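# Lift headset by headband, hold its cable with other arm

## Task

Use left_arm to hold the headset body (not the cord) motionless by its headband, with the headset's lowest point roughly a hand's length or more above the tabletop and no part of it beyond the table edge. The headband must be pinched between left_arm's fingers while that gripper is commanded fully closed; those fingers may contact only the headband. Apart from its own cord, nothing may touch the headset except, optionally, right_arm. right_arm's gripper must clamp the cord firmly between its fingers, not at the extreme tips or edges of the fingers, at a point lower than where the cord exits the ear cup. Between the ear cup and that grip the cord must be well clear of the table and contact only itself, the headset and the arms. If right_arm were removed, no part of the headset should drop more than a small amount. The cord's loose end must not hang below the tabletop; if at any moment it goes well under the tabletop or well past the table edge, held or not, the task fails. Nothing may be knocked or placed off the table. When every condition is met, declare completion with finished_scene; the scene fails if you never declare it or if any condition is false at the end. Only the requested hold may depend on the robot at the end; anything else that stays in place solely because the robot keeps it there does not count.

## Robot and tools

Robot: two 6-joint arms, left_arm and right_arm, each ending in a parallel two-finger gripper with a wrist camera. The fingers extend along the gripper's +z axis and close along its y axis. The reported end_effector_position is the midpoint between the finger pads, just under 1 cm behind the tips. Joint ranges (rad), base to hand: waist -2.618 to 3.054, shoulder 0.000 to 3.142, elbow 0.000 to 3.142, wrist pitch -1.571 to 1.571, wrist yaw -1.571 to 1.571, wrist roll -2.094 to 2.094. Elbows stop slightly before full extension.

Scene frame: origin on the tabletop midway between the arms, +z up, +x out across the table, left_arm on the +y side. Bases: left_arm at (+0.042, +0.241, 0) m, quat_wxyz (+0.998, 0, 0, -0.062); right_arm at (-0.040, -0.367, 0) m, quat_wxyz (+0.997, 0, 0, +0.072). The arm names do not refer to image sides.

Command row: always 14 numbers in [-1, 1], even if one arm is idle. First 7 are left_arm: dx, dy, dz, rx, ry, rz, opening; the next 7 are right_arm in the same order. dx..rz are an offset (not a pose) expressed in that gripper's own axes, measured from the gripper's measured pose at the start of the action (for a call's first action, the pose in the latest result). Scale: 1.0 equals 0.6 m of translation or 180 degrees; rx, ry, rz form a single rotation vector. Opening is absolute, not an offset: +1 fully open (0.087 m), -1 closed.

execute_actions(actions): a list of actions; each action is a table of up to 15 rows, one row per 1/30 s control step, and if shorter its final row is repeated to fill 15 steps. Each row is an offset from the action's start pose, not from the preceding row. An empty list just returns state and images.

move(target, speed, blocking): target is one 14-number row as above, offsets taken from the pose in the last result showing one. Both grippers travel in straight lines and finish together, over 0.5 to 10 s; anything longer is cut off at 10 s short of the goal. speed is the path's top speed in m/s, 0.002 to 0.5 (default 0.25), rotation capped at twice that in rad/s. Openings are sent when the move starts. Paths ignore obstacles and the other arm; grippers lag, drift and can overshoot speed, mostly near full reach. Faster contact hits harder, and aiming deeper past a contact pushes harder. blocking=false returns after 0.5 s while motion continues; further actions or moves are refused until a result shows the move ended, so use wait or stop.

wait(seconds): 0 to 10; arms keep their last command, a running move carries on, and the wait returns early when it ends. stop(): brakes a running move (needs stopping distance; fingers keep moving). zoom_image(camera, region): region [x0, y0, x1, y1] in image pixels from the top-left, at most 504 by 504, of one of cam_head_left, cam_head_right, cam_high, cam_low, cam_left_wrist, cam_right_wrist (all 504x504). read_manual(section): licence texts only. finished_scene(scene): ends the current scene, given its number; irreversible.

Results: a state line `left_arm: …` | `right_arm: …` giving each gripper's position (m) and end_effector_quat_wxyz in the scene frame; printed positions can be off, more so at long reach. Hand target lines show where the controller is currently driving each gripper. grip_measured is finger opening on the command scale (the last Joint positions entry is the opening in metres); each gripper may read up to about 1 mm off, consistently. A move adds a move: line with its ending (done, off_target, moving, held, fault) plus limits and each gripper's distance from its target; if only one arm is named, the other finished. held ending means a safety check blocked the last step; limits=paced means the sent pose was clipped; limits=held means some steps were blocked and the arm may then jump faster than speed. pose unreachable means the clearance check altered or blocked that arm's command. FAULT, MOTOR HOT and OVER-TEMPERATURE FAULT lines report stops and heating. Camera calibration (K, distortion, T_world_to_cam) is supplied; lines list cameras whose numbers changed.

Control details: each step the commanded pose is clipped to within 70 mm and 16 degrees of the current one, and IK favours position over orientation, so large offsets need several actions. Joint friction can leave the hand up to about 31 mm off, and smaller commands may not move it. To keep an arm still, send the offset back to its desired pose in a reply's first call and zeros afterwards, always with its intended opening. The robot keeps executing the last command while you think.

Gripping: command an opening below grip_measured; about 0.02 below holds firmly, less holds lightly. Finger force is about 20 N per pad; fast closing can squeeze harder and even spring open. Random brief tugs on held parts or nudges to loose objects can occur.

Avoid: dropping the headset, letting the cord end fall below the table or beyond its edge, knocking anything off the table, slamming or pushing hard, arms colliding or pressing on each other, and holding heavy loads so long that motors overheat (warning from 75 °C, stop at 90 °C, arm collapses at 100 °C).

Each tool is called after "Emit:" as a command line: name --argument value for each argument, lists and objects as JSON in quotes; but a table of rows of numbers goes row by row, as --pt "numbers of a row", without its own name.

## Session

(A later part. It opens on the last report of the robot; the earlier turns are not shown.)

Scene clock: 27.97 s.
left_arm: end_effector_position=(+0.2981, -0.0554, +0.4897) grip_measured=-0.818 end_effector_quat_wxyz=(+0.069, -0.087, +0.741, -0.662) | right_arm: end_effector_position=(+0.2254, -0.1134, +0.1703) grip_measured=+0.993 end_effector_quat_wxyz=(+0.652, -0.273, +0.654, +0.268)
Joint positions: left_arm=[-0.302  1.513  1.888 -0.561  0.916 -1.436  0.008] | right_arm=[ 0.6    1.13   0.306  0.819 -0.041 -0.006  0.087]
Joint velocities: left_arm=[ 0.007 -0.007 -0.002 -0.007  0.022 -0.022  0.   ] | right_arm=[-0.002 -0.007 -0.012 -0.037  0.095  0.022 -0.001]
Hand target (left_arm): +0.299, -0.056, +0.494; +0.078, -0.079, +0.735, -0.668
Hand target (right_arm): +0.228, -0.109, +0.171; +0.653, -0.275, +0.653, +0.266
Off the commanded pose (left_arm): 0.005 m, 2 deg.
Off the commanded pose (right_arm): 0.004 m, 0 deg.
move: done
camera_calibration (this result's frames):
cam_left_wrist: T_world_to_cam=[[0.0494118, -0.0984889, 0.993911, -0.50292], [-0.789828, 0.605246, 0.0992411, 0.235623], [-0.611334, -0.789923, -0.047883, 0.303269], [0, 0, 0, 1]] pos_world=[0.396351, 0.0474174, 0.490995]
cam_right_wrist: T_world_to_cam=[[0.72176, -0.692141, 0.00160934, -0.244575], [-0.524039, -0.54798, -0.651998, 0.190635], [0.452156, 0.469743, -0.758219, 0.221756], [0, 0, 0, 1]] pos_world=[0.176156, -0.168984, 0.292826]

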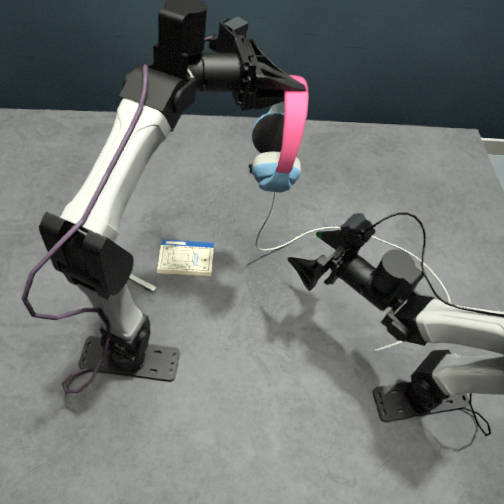

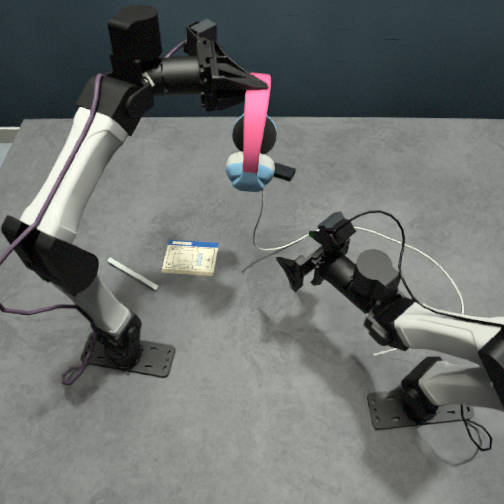

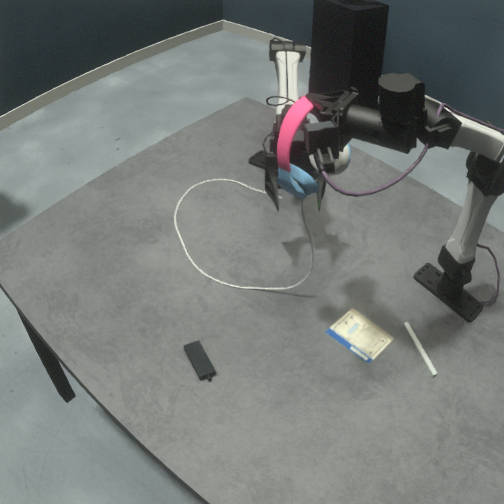

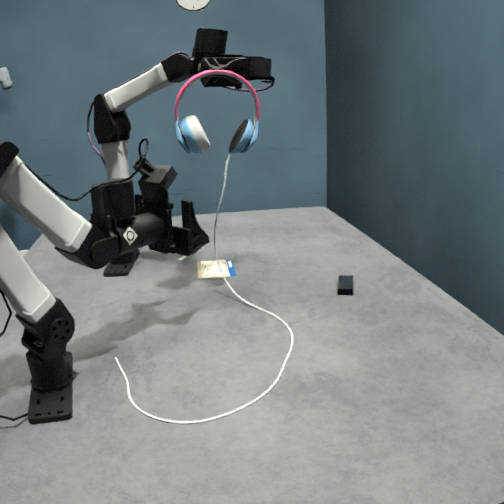

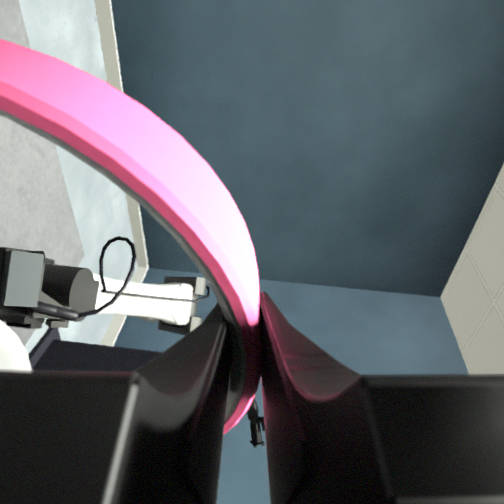

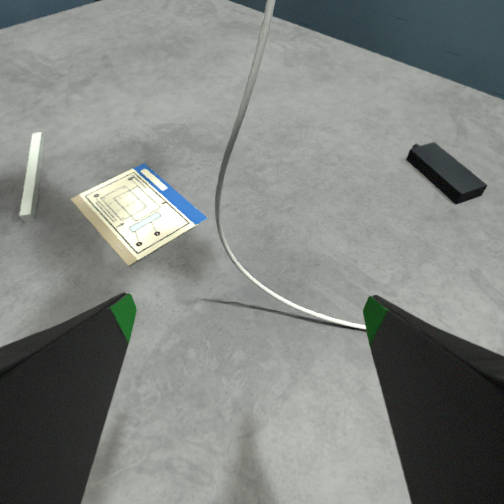

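Emit:
move --target '[0,0,0,0,0,0,-1,0,0.015,0.2,0,0,0,1]' --speed 0.1

Scene clock: 29.57 s.
left_arm: end_effector_position=(+0.2974, -0.0550, +0.4851) grip_measured=-0.818 end_effector_quat_wxyz=(+0.061, -0.095, +0.746, -0.656) | right_arm: end_effector_position=(+0.3023, -0.0289, +0.1726) grip_measured=+0.993 end_effector_quat_wxyz=(+0.653, -0.273, +0.654, +0.268)
Joint positions: left_arm=[-0.302  1.513  1.888 -0.592  0.914 -1.432  0.008] | right_arm=[ 0.633  1.64   0.704  0.931 -0.009 -0.006  0.087]
Joint velocities: left_arm=[ 0.012 -0.002  0.007  0.051 -0.037 -0.007  0.001] | right_arm=[ 0.002  0.012 -0.007 -0.066 -0.007  0.11   0.001]
Hand target (left_arm): +0.298, -0.055, +0.490; +0.069, -0.087, +0.741, -0.662
Hand target (right_arm): +0.304, -0.023, +0.170; +0.652, -0.273, +0.654, +0.268
Off the commanded pose (left_arm): 0.005 m, 2 deg.
Off the commanded pose (right_arm): 0.007 m, 0 deg.
move: done
camera_calibration (this result's frames):
cam_left_wrist: T_world_to_cam=[[0.0729405, -0.11212, 0.991014, -0.504584], [-0.787762, 0.602915, 0.126193, 0.221416], [-0.611646, -0.789887, -0.0443473, 0.301357], [0, 0, 0, 1]] pos_world=[0.395551, 0.0479685, 0.485473]
cam_right_wrist: T_world_to_cam=[[0.722023, -0.691867, 0.00181835, -0.241727], [-0.523218, -0.54774, -0.652858, 0.278681], [0.452687, 0.470427, -0.757478, 0.148771], [0, 0, 0, 1]] pos_world=[0.252997, -0.0845844, 0.29507]

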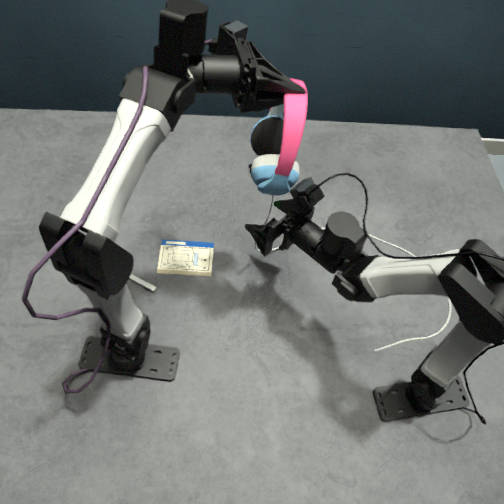

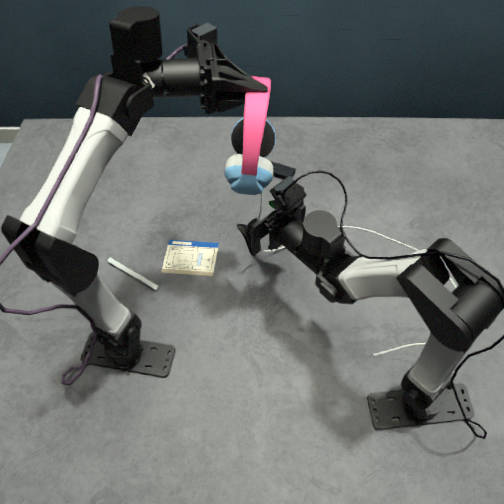

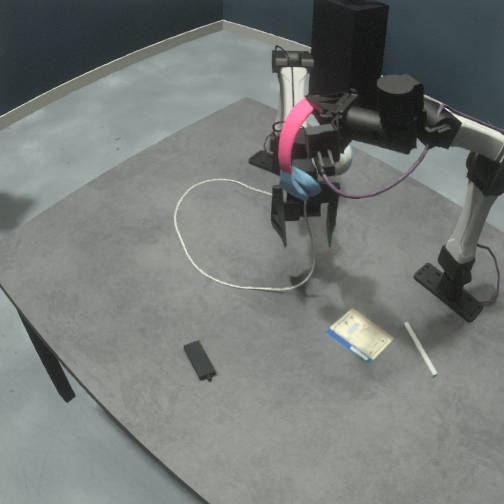

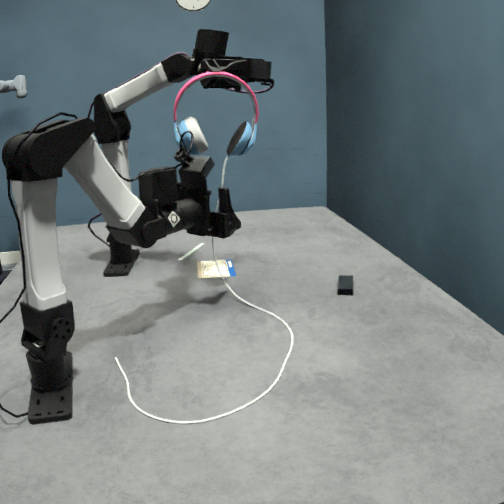

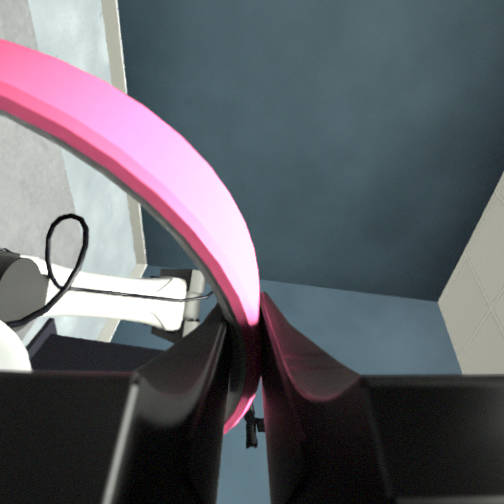

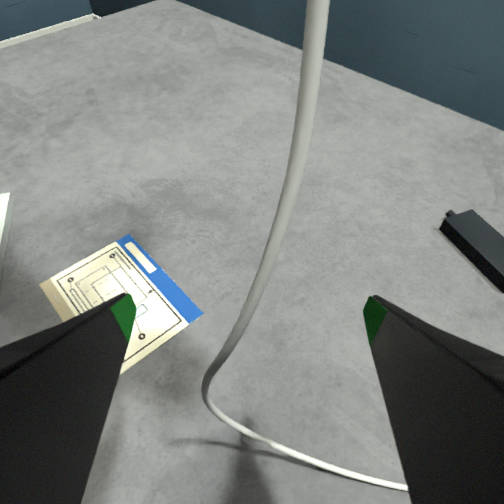

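Advance a little more (and slightly lower), then close.

Emit:
move --target '[0,0,0,0,0,0,-1,0.02,0,0.05,0,0,0,1]' --speed 0.06

Emit:
move --target '[0,0,0,0,0,0,-1,0,0,0,0,0,0,-1]'

Scene clock: 30.50 s.
left_arm: end_effector_position=(+0.2967, -0.0545, +0.4806) grip_measured=-0.818 end_effector_quat_wxyz=(+0.054, -0.102, +0.751, -0.650) | right_arm: end_effector_position=(+0.3195, -0.0122, +0.1623) grip_measured=+0.993 end_effector_quat_wxyz=(+0.651, -0.274, +0.655, +0.267)
Joint positions: left_arm=[-0.302  1.513  1.888 -0.621  0.912 -1.428  0.008] | right_arm=[ 0.633  1.75   0.786  0.955 -0.008 -0.006  0.087]
Joint velocities: left_arm=[-0.012  0.007 -0.012  0.007 -0.066 -0.037 -0.   ] | right_arm=[ 0.002 -0.012  0.007  0.022  0.007  0.022  0.   ]
Hand target (left_arm): +0.297, -0.055, +0.485; +0.061, -0.095, +0.746, -0.656
Hand target (right_arm): +0.323, -0.008, +0.161; +0.653, -0.273, +0.654, +0.268
Off the commanded pose (left_arm): 0.005 m, 2 deg.
Off the commanded pose (right_arm): 0.006 m, 0 deg.
move: done
camera_calibration (this result's frames):
cam_left_wrist: T_world_to_cam=[[0.0953726, -0.125353, 0.987517, -0.505745], [-0.785621, 0.599746, 0.152004, 0.207929], [-0.611313, -0.790311, -0.0412806, 0.299553], [0, 0, 0, 1]] pos_world=[0.394708, 0.0486392, 0.480192]
cam_right_wrist: T_world_to_cam=[[0.721765, -0.692136, 0.00167252, -0.242394], [-0.525729, -0.549803, -0.649095, 0.290251], [0.450182, 0.467615, -0.760705, 0.126625], [0, 0, 0, 1]] pos_world=[0.270541, -0.0674, 0.28513]

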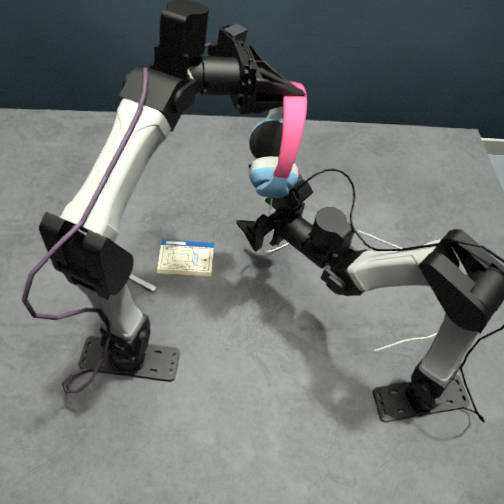

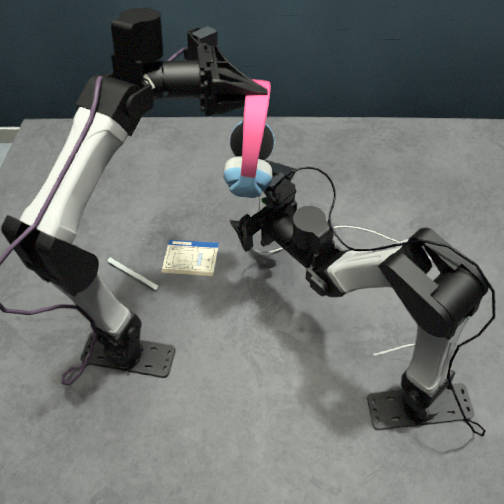

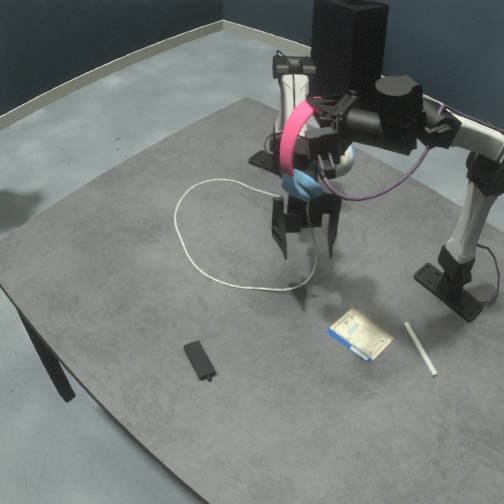

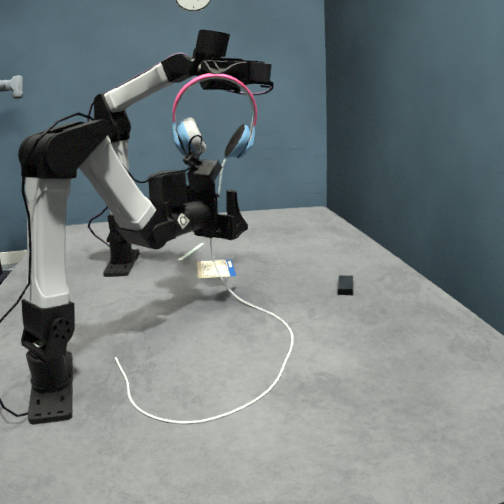

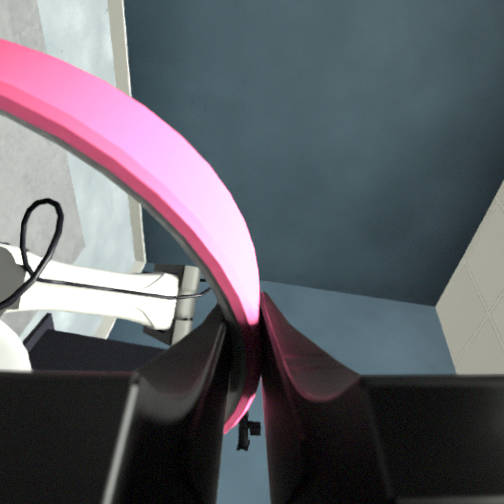

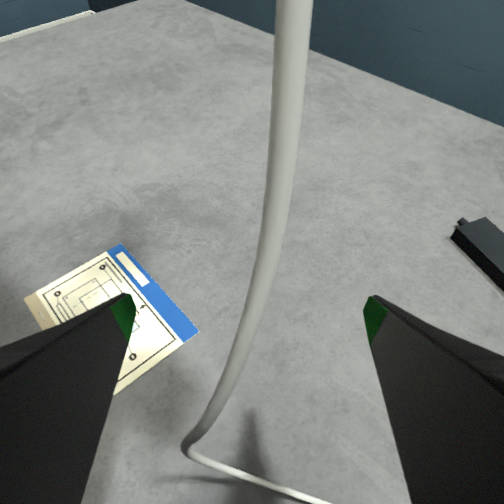

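Scene clock: 31.00 s.
left_arm: end_effector_position=(+0.2963, -0.0540, +0.4766) grip_measured=-0.818 end_effector_quat_wxyz=(+0.048, -0.109, +0.755, -0.644) | right_arm: end_effector_position=(+0.3195, -0.0122, +0.1624) grip_measured=-1.000 end_effector_quat_wxyz=(+0.651, -0.274, +0.655, +0.267)
Joint positions: left_arm=[-0.302  1.513  1.888 -0.647  0.908 -1.423  0.008] | right_arm=[ 0.633  1.75   0.786  0.955 -0.008 -0.006  0.   ]
Joint velocities: left_arm=[ 0.012 -0.027 -0.012  0.066 -0.11   0.066  0.001] | right_arm=[-0.027 -0.002 -0.002  0.022 -0.022 -0.022  0.   ]
Hand target (left_arm): +0.297, -0.054, +0.481; +0.054, -0.103, +0.751, -0.650
Hand target (right_arm): +0.319, -0.012, +0.162; +0.651, -0.274, +0.655, +0.267
Off the commanded pose (left_arm): 0.004 m, 1 deg.
Off the commanded pose (right_arm): 0.000 m, 0 deg.
move: done
camera_calibration (this result's frames):
cam_left_wrist: T_world_to_cam=[[0.114662, -0.137312, 0.983869, -0.506293], [-0.784073, 0.595632, 0.174506, 0.196473], [-0.609985, -0.791434, -0.0393661, 0.298143], [0, 0, 0, 1]] pos_world=[0.393965, 0.049415, 0.475577]
cam_right_wrist: T_world_to_cam=[[0.721765, -0.692136, 0.00168386, -0.242396], [-0.525553, -0.54963, -0.649385, 0.290318], [0.450389, 0.467819, -0.760458, 0.126582], [0, 0, 0, 1]] pos_world=[0.270519, -0.0674211, 0.285197]

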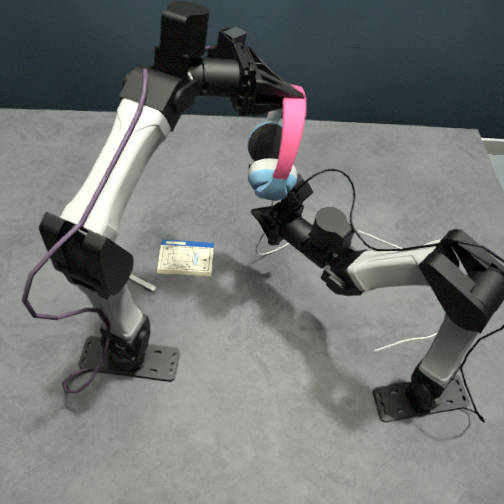

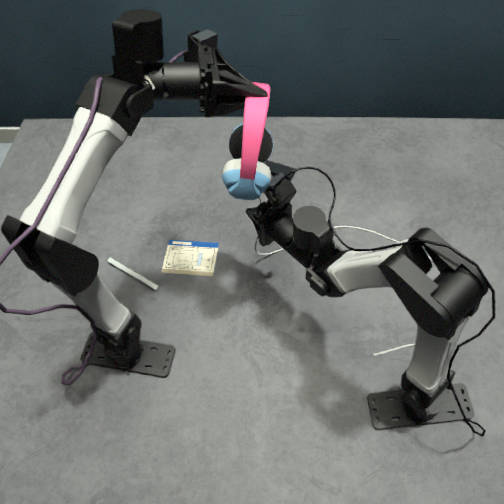

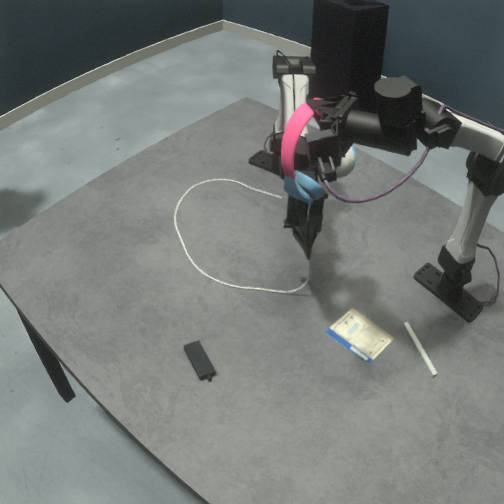

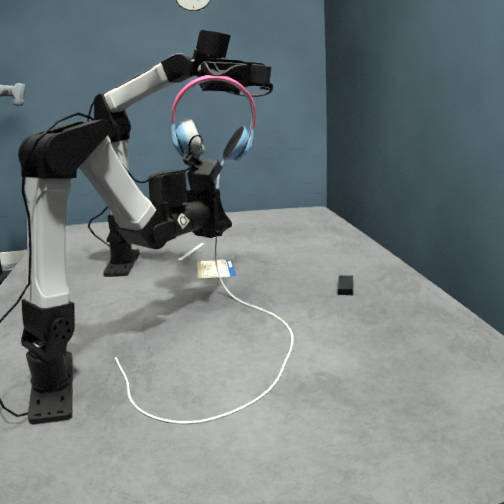

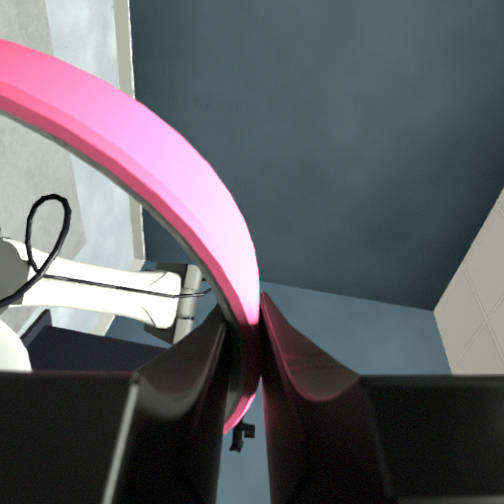

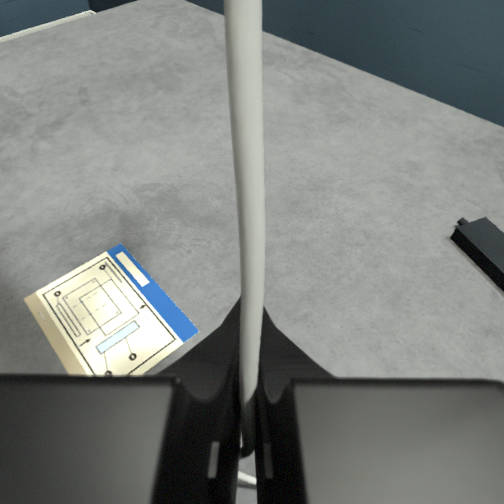

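Too deep (the cable is behind the pads). Open, back off, and close again.

Emit:
move --target '[0,-0.01,0,0,0,0,-1,0,0,-0.055,0,0,0,0]' --speed 0.06

Emit:
move --target '[0,-0.01,0,0,0,0,-1,0,0,0,0,0,0,-1]'

Scene clock: 31.93 s.
left_arm: end_effector_position=(+0.2951, -0.0529, +0.4691) grip_measured=-0.818 end_effector_quat_wxyz=(+0.036, -0.124, +0.763, -0.633) | right_arm: end_effector_position=(+0.3003, -0.0310, +0.1609) grip_measured=+0.000 end_effector_quat_wxyz=(+0.649, -0.275, +0.658, +0.266)
Joint positions: left_arm=[-0.302  1.513  1.888 -0.697  0.902 -1.42   0.008] | right_arm=[ 0.633  1.658  0.679  0.964 -0.008 -0.006  0.044]
Joint velocities: left_arm=[-0.002 -0.012 -0.007 -0.037 -0.007  0.037  0.001] | right_arm=[ 0.012  0.007 -0.007  0.051 -0.051 -0.051  0.   ]
Hand target (left_arm): +0.296, -0.054, +0.482; +0.048, -0.110, +0.755, -0.644
Hand target (right_arm): +0.296, -0.035, +0.162; +0.651, -0.274, +0.656, +0.267
Off the commanded pose (left_arm): 0.014 m, 3 deg.
Off the commanded pose (right_arm): 0.006 m, 0 deg.
move: off_target (left_arm)
camera_calibration (this result's frames):
cam_left_wrist: T_world_to_cam=[[0.155355, -0.159073, 0.974967, -0.507642], [-0.779078, 0.587085, 0.219928, 0.172956], [-0.607374, -0.793742, -0.0327239, 0.293953], [0, 0, 0, 1]] pos_world=[0.39215, 0.0510309, 0.466516]
cam_right_wrist: T_world_to_cam=[[0.721773, -0.692128, 0.00146829, -0.241561], [-0.528896, -0.552915, -0.643859, 0.268885], [0.446445, 0.463944, -0.765143, 0.144703], [0, 0, 0, 1]] pos_world=[0.251963, -0.0856546, 0.284198]

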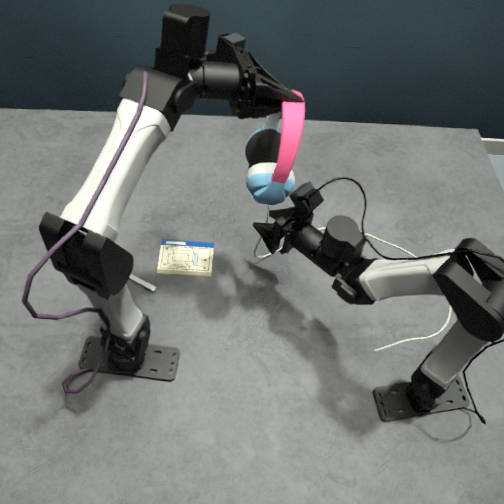

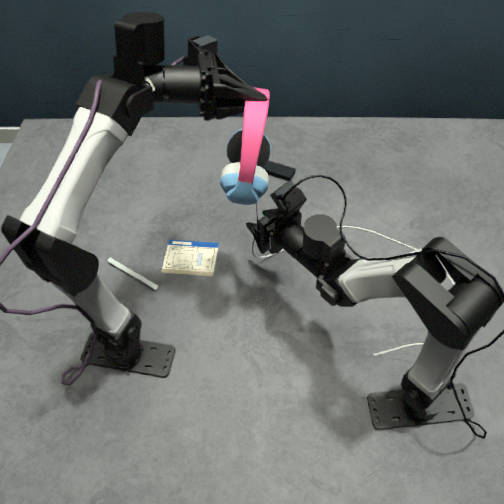

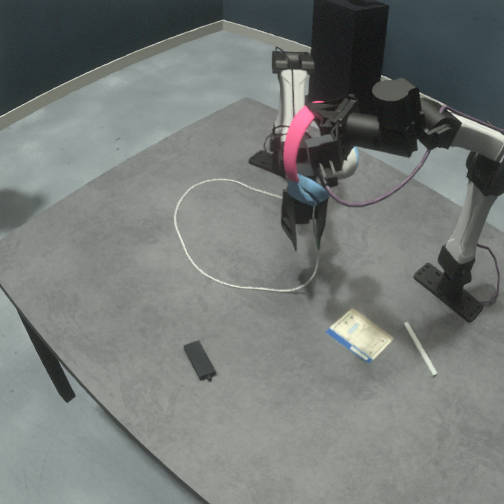

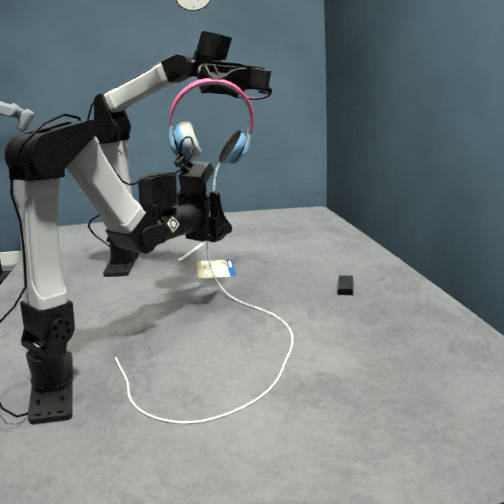

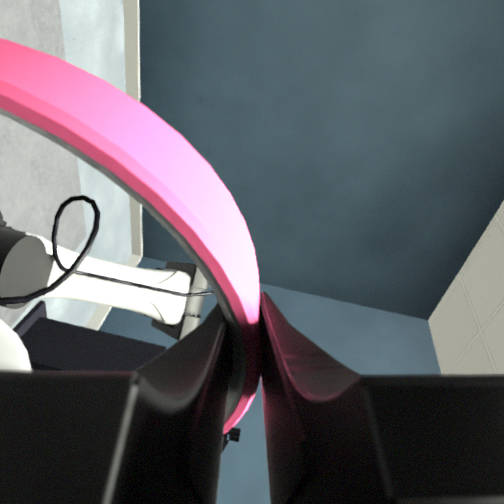

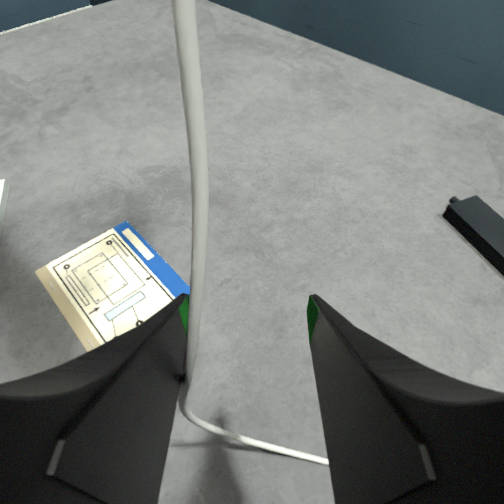

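Scene clock: 32.63 s.
left_arm: end_effector_position=(+0.2940, -0.0518, +0.4624) grip_measured=-0.818 end_effector_quat_wxyz=(+0.025, -0.137, +0.770, -0.622) | right_arm: end_effector_position=(+0.3003, -0.0310, +0.1609) grip_measured=-0.989 end_effector_quat_wxyz=(+0.649, -0.275, +0.658, +0.266)
Joint positions: left_arm=[-0.302  1.513  1.888 -0.741  0.895 -1.416  0.008] | right_arm=[ 0.633  1.658  0.679  0.964 -0.008 -0.006  0.   ]
Joint velocities: left_arm=[-0.022 -0.002 -0.002 -0.051 -0.022 -0.007  0.   ] | right_arm=[-0.022 -0.007  0.002 -0.007 -0.022 -0.037 -0.001]
Hand target (left_arm): +0.295, -0.053, +0.475; +0.036, -0.124, +0.763, -0.633
Hand target (right_arm): +0.300, -0.031, +0.161; +0.649, -0.275, +0.658, +0.266
Off the commanded pose (left_arm): 0.013 m, 2 deg.
Off the commanded pose (right_arm): 0.000 m, 0 deg.
move: off_target (left_arm)
camera_calibration (this result's frames):
cam_left_wrist: T_world_to_cam=[[0.190957, -0.178704, 0.965194, -0.50768], [-0.77403, 0.577293, 0.260022, 0.152418], [-0.603667, -0.796742, -0.028084, 0.290576], [0, 0, 0, 1]] pos_world=[0.390332, 0.0527997, 0.458539]
cam_right_wrist: T_world_to_cam=[[0.721773, -0.692128, 0.00146829, -0.241561], [-0.528896, -0.552915, -0.643859, 0.268885], [0.446445, 0.463944, -0.765143, 0.144703], [0, 0, 0, 1]] pos_world=[0.251963, -0.0856546, 0.284198]

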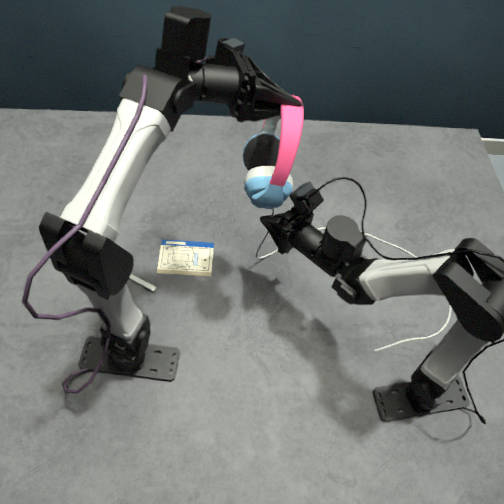

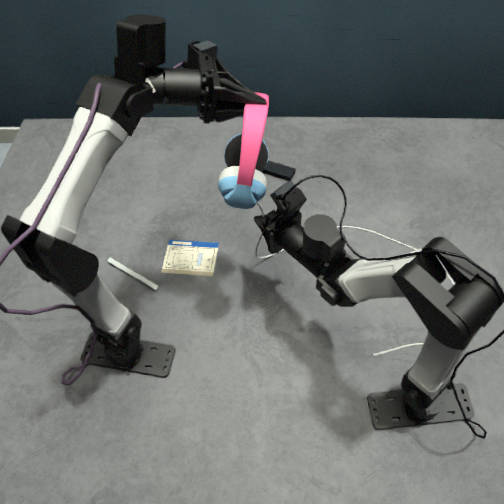

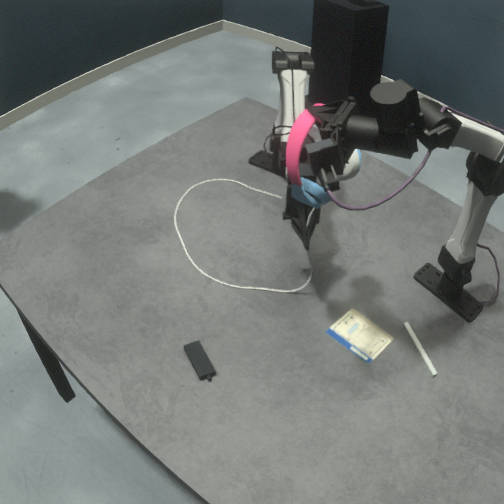

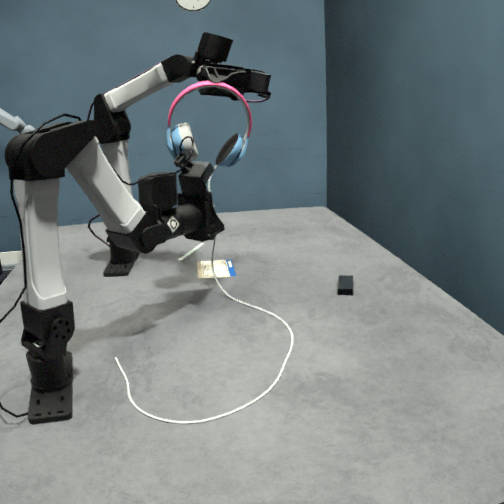

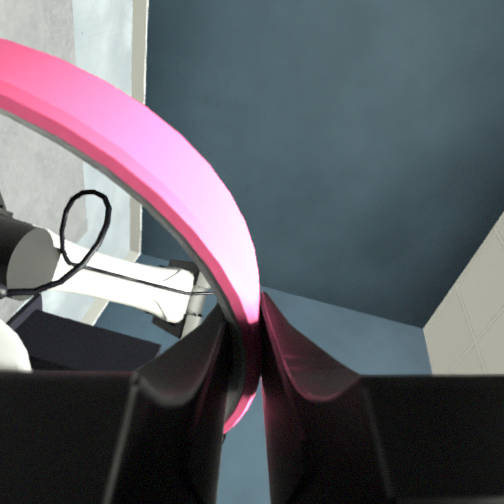

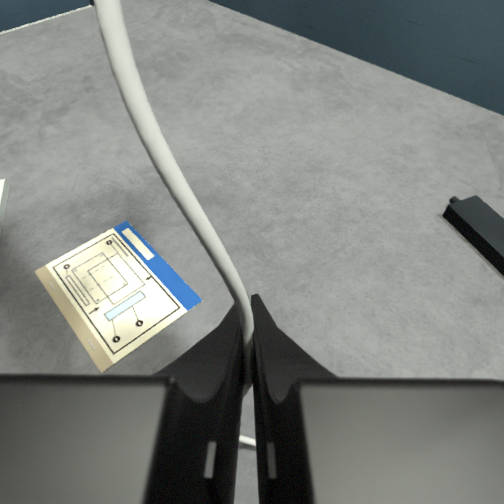

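Emit:
move --target '[0,0,0,0.03,0,0,-1,0,0.025,-0.035,0,0,0,0.2]' --speed 0.06

Emit:
move --target '[0,0,0,0.012,0,0,-1,0,0,0,0,0,0,-1]'

Scene clock: 34.07 s.
left_arm: end_effector_position=(+0.3029, -0.0559, +0.4476) grip_measured=-0.818 end_effector_quat_wxyz=(+0.021, -0.152, +0.752, -0.642) | right_arm: end_effector_position=(+0.2812, -0.0323, +0.1613) grip_measured=+0.200 end_effector_quat_wxyz=(+0.649, -0.275, +0.658, +0.266)
Joint positions: left_arm=[-0.302  1.462  1.702 -0.524  0.893 -1.513  0.008] | right_arm=[ 0.676  1.605  0.624  0.964  0.035 -0.006  0.052]
Joint velocities: left_arm=[-0.002 -0.007  0.007 -0.007  0.066  0.007  0.   ] | right_arm=[ 0.002 -0.007 -0.007 -0.022  0.037  0.022 -0.   ]
Hand target (left_arm): +0.294, -0.052, +0.462; +0.031, -0.136, +0.740, -0.658
Hand target (right_arm): +0.275, -0.035, +0.161; +0.649, -0.275, +0.658, +0.266
Off the commanded pose (left_arm): 0.018 m, 3 deg.
Off the commanded pose (right_arm): 0.007 m, 0 deg.
move: off_target (left_arm)
camera_calibration (this result's frames):
cam_left_wrist: T_world_to_cam=[[0.211898, -0.121796, 0.969673, -0.501059], [-0.781661, 0.574433, 0.242965, 0.17534], [-0.586604, -0.809439, 0.026518, 0.261893], [0, 0, 0, 1]] pos_world=[0.396858, 0.0502385, 0.436317]
cam_right_wrist: T_world_to_cam=[[0.722041, -0.691847, 0.00216469, -0.228815], [-0.5287, -0.553787, -0.64327, 0.258229], [0.446243, 0.463323, -0.765636, 0.154252], [0, 0, 0, 1]] pos_world=[0.232905, -0.0867697, 0.284707]

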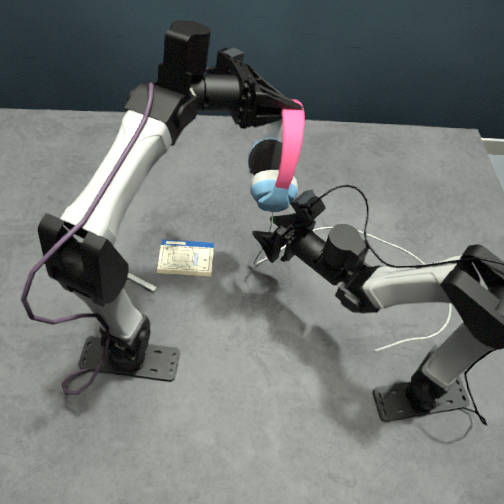

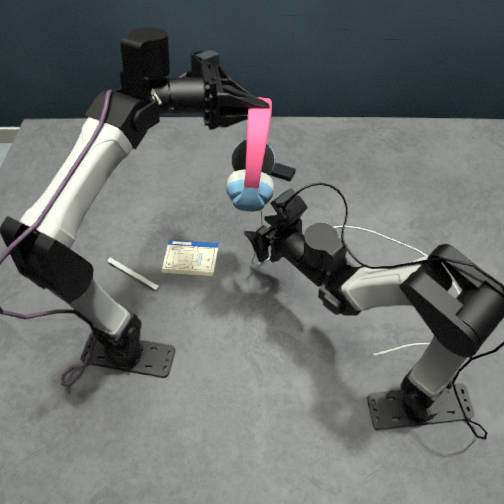

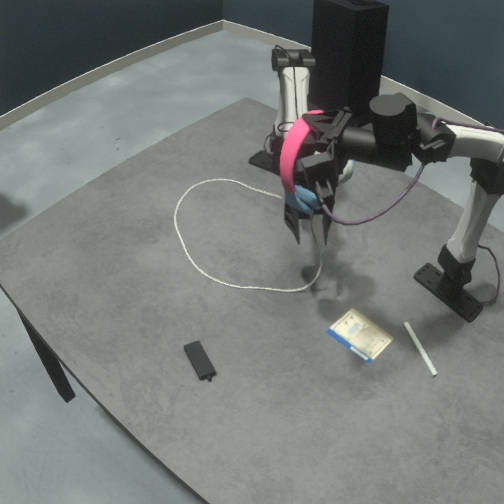

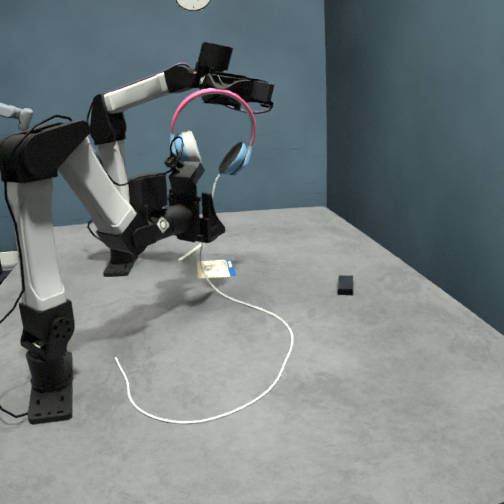

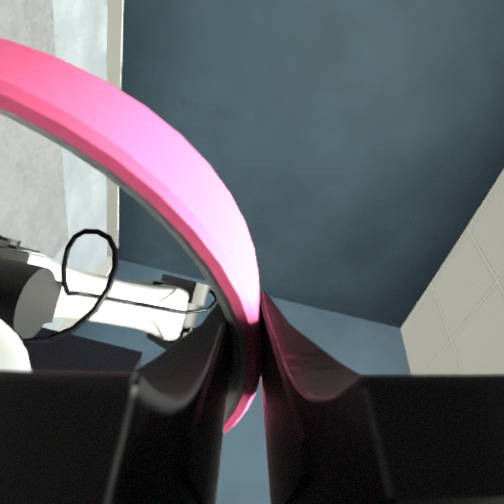

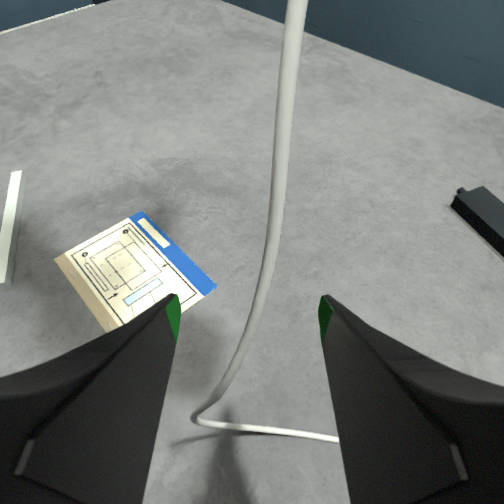

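Scene clock: 34.77 s.
left_arm: end_effector_position=(+0.3091, -0.0584, +0.4347) grip_measured=-0.818 end_effector_quat_wxyz=(+0.012, -0.164, +0.751, -0.640) | right_arm: end_effector_position=(+0.2812, -0.0322, +0.1613) grip_measured=-0.981 end_effector_quat_wxyz=(+0.649, -0.275, +0.658, +0.266)
Joint positions: left_arm=[-0.302  1.462  1.646 -0.476  0.889 -1.538  0.008] | right_arm=[ 0.676  1.605  0.624  0.964  0.035 -0.006  0.001]
Joint velocities: left_arm=[-0.002  0.007  0.002 -0.007 -0.007  0.007 -0.   ] | right_arm=[ 0.007 -0.012 -0.017 -0.007  0.022 -0.022  0.   ]
Hand target (left_arm): +0.303, -0.056, +0.447; +0.023, -0.151, +0.740, -0.655
Hand target (right_arm): +0.281, -0.032, +0.161; +0.649, -0.275, +0.658, +0.266
Off the commanded pose (left_arm): 0.015 m, 3 deg.
Off the commanded pose (right_arm): 0.000 m, 0 deg.
move: off_target (left_arm)
camera_calibration (this result's frames):
cam_left_wrist: T_world_to_cam=[[0.241732, -0.118614, 0.963066, -0.496291], [-0.778649, 0.568537, 0.265465, 0.17368], [-0.579027, -0.814062, 0.0450752, 0.253148], [0, 0, 0, 1]] pos_world=[0.401784, 0.0484678, 0.420445]
cam_right_wrist: T_world_to_cam=[[0.722033, -0.691857, 0.00140203, -0.228658], [-0.529054, -0.553433, -0.643284, 0.258342], [0.445836, 0.46373, -0.765627, 0.154378], [0, 0, 0, 1]] pos_world=[0.232949, -0.0868132, 0.284704]

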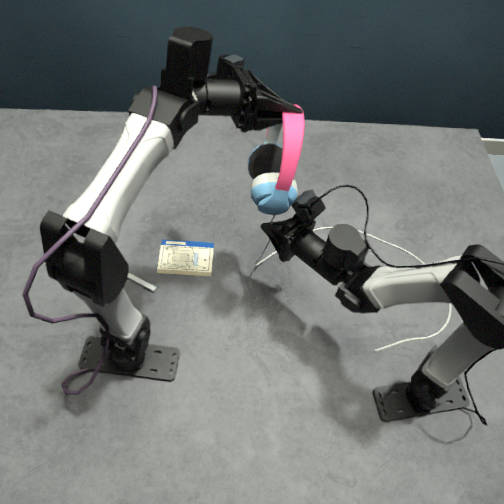

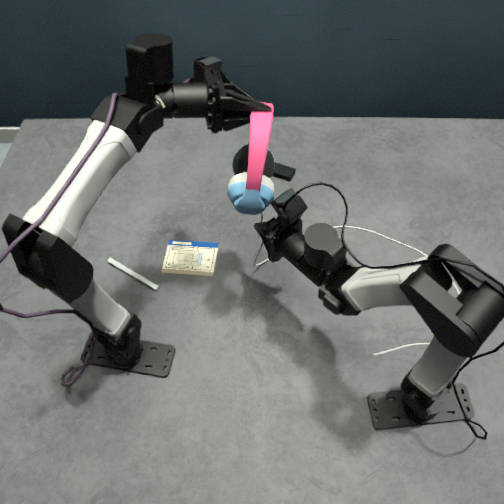

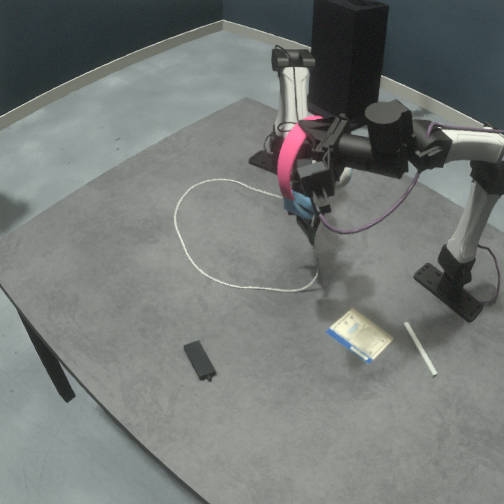

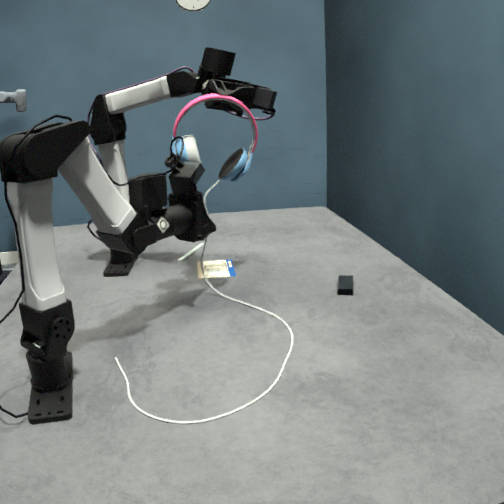

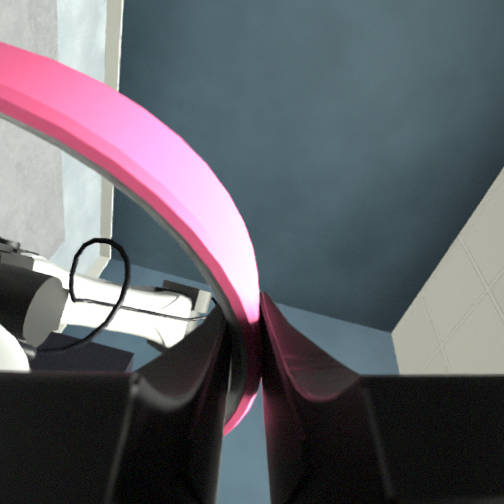

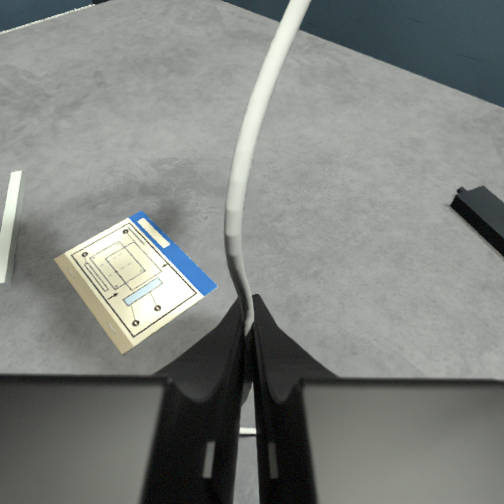

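Emit:
finished_scene --scene 2

The scene is finished: the task was done.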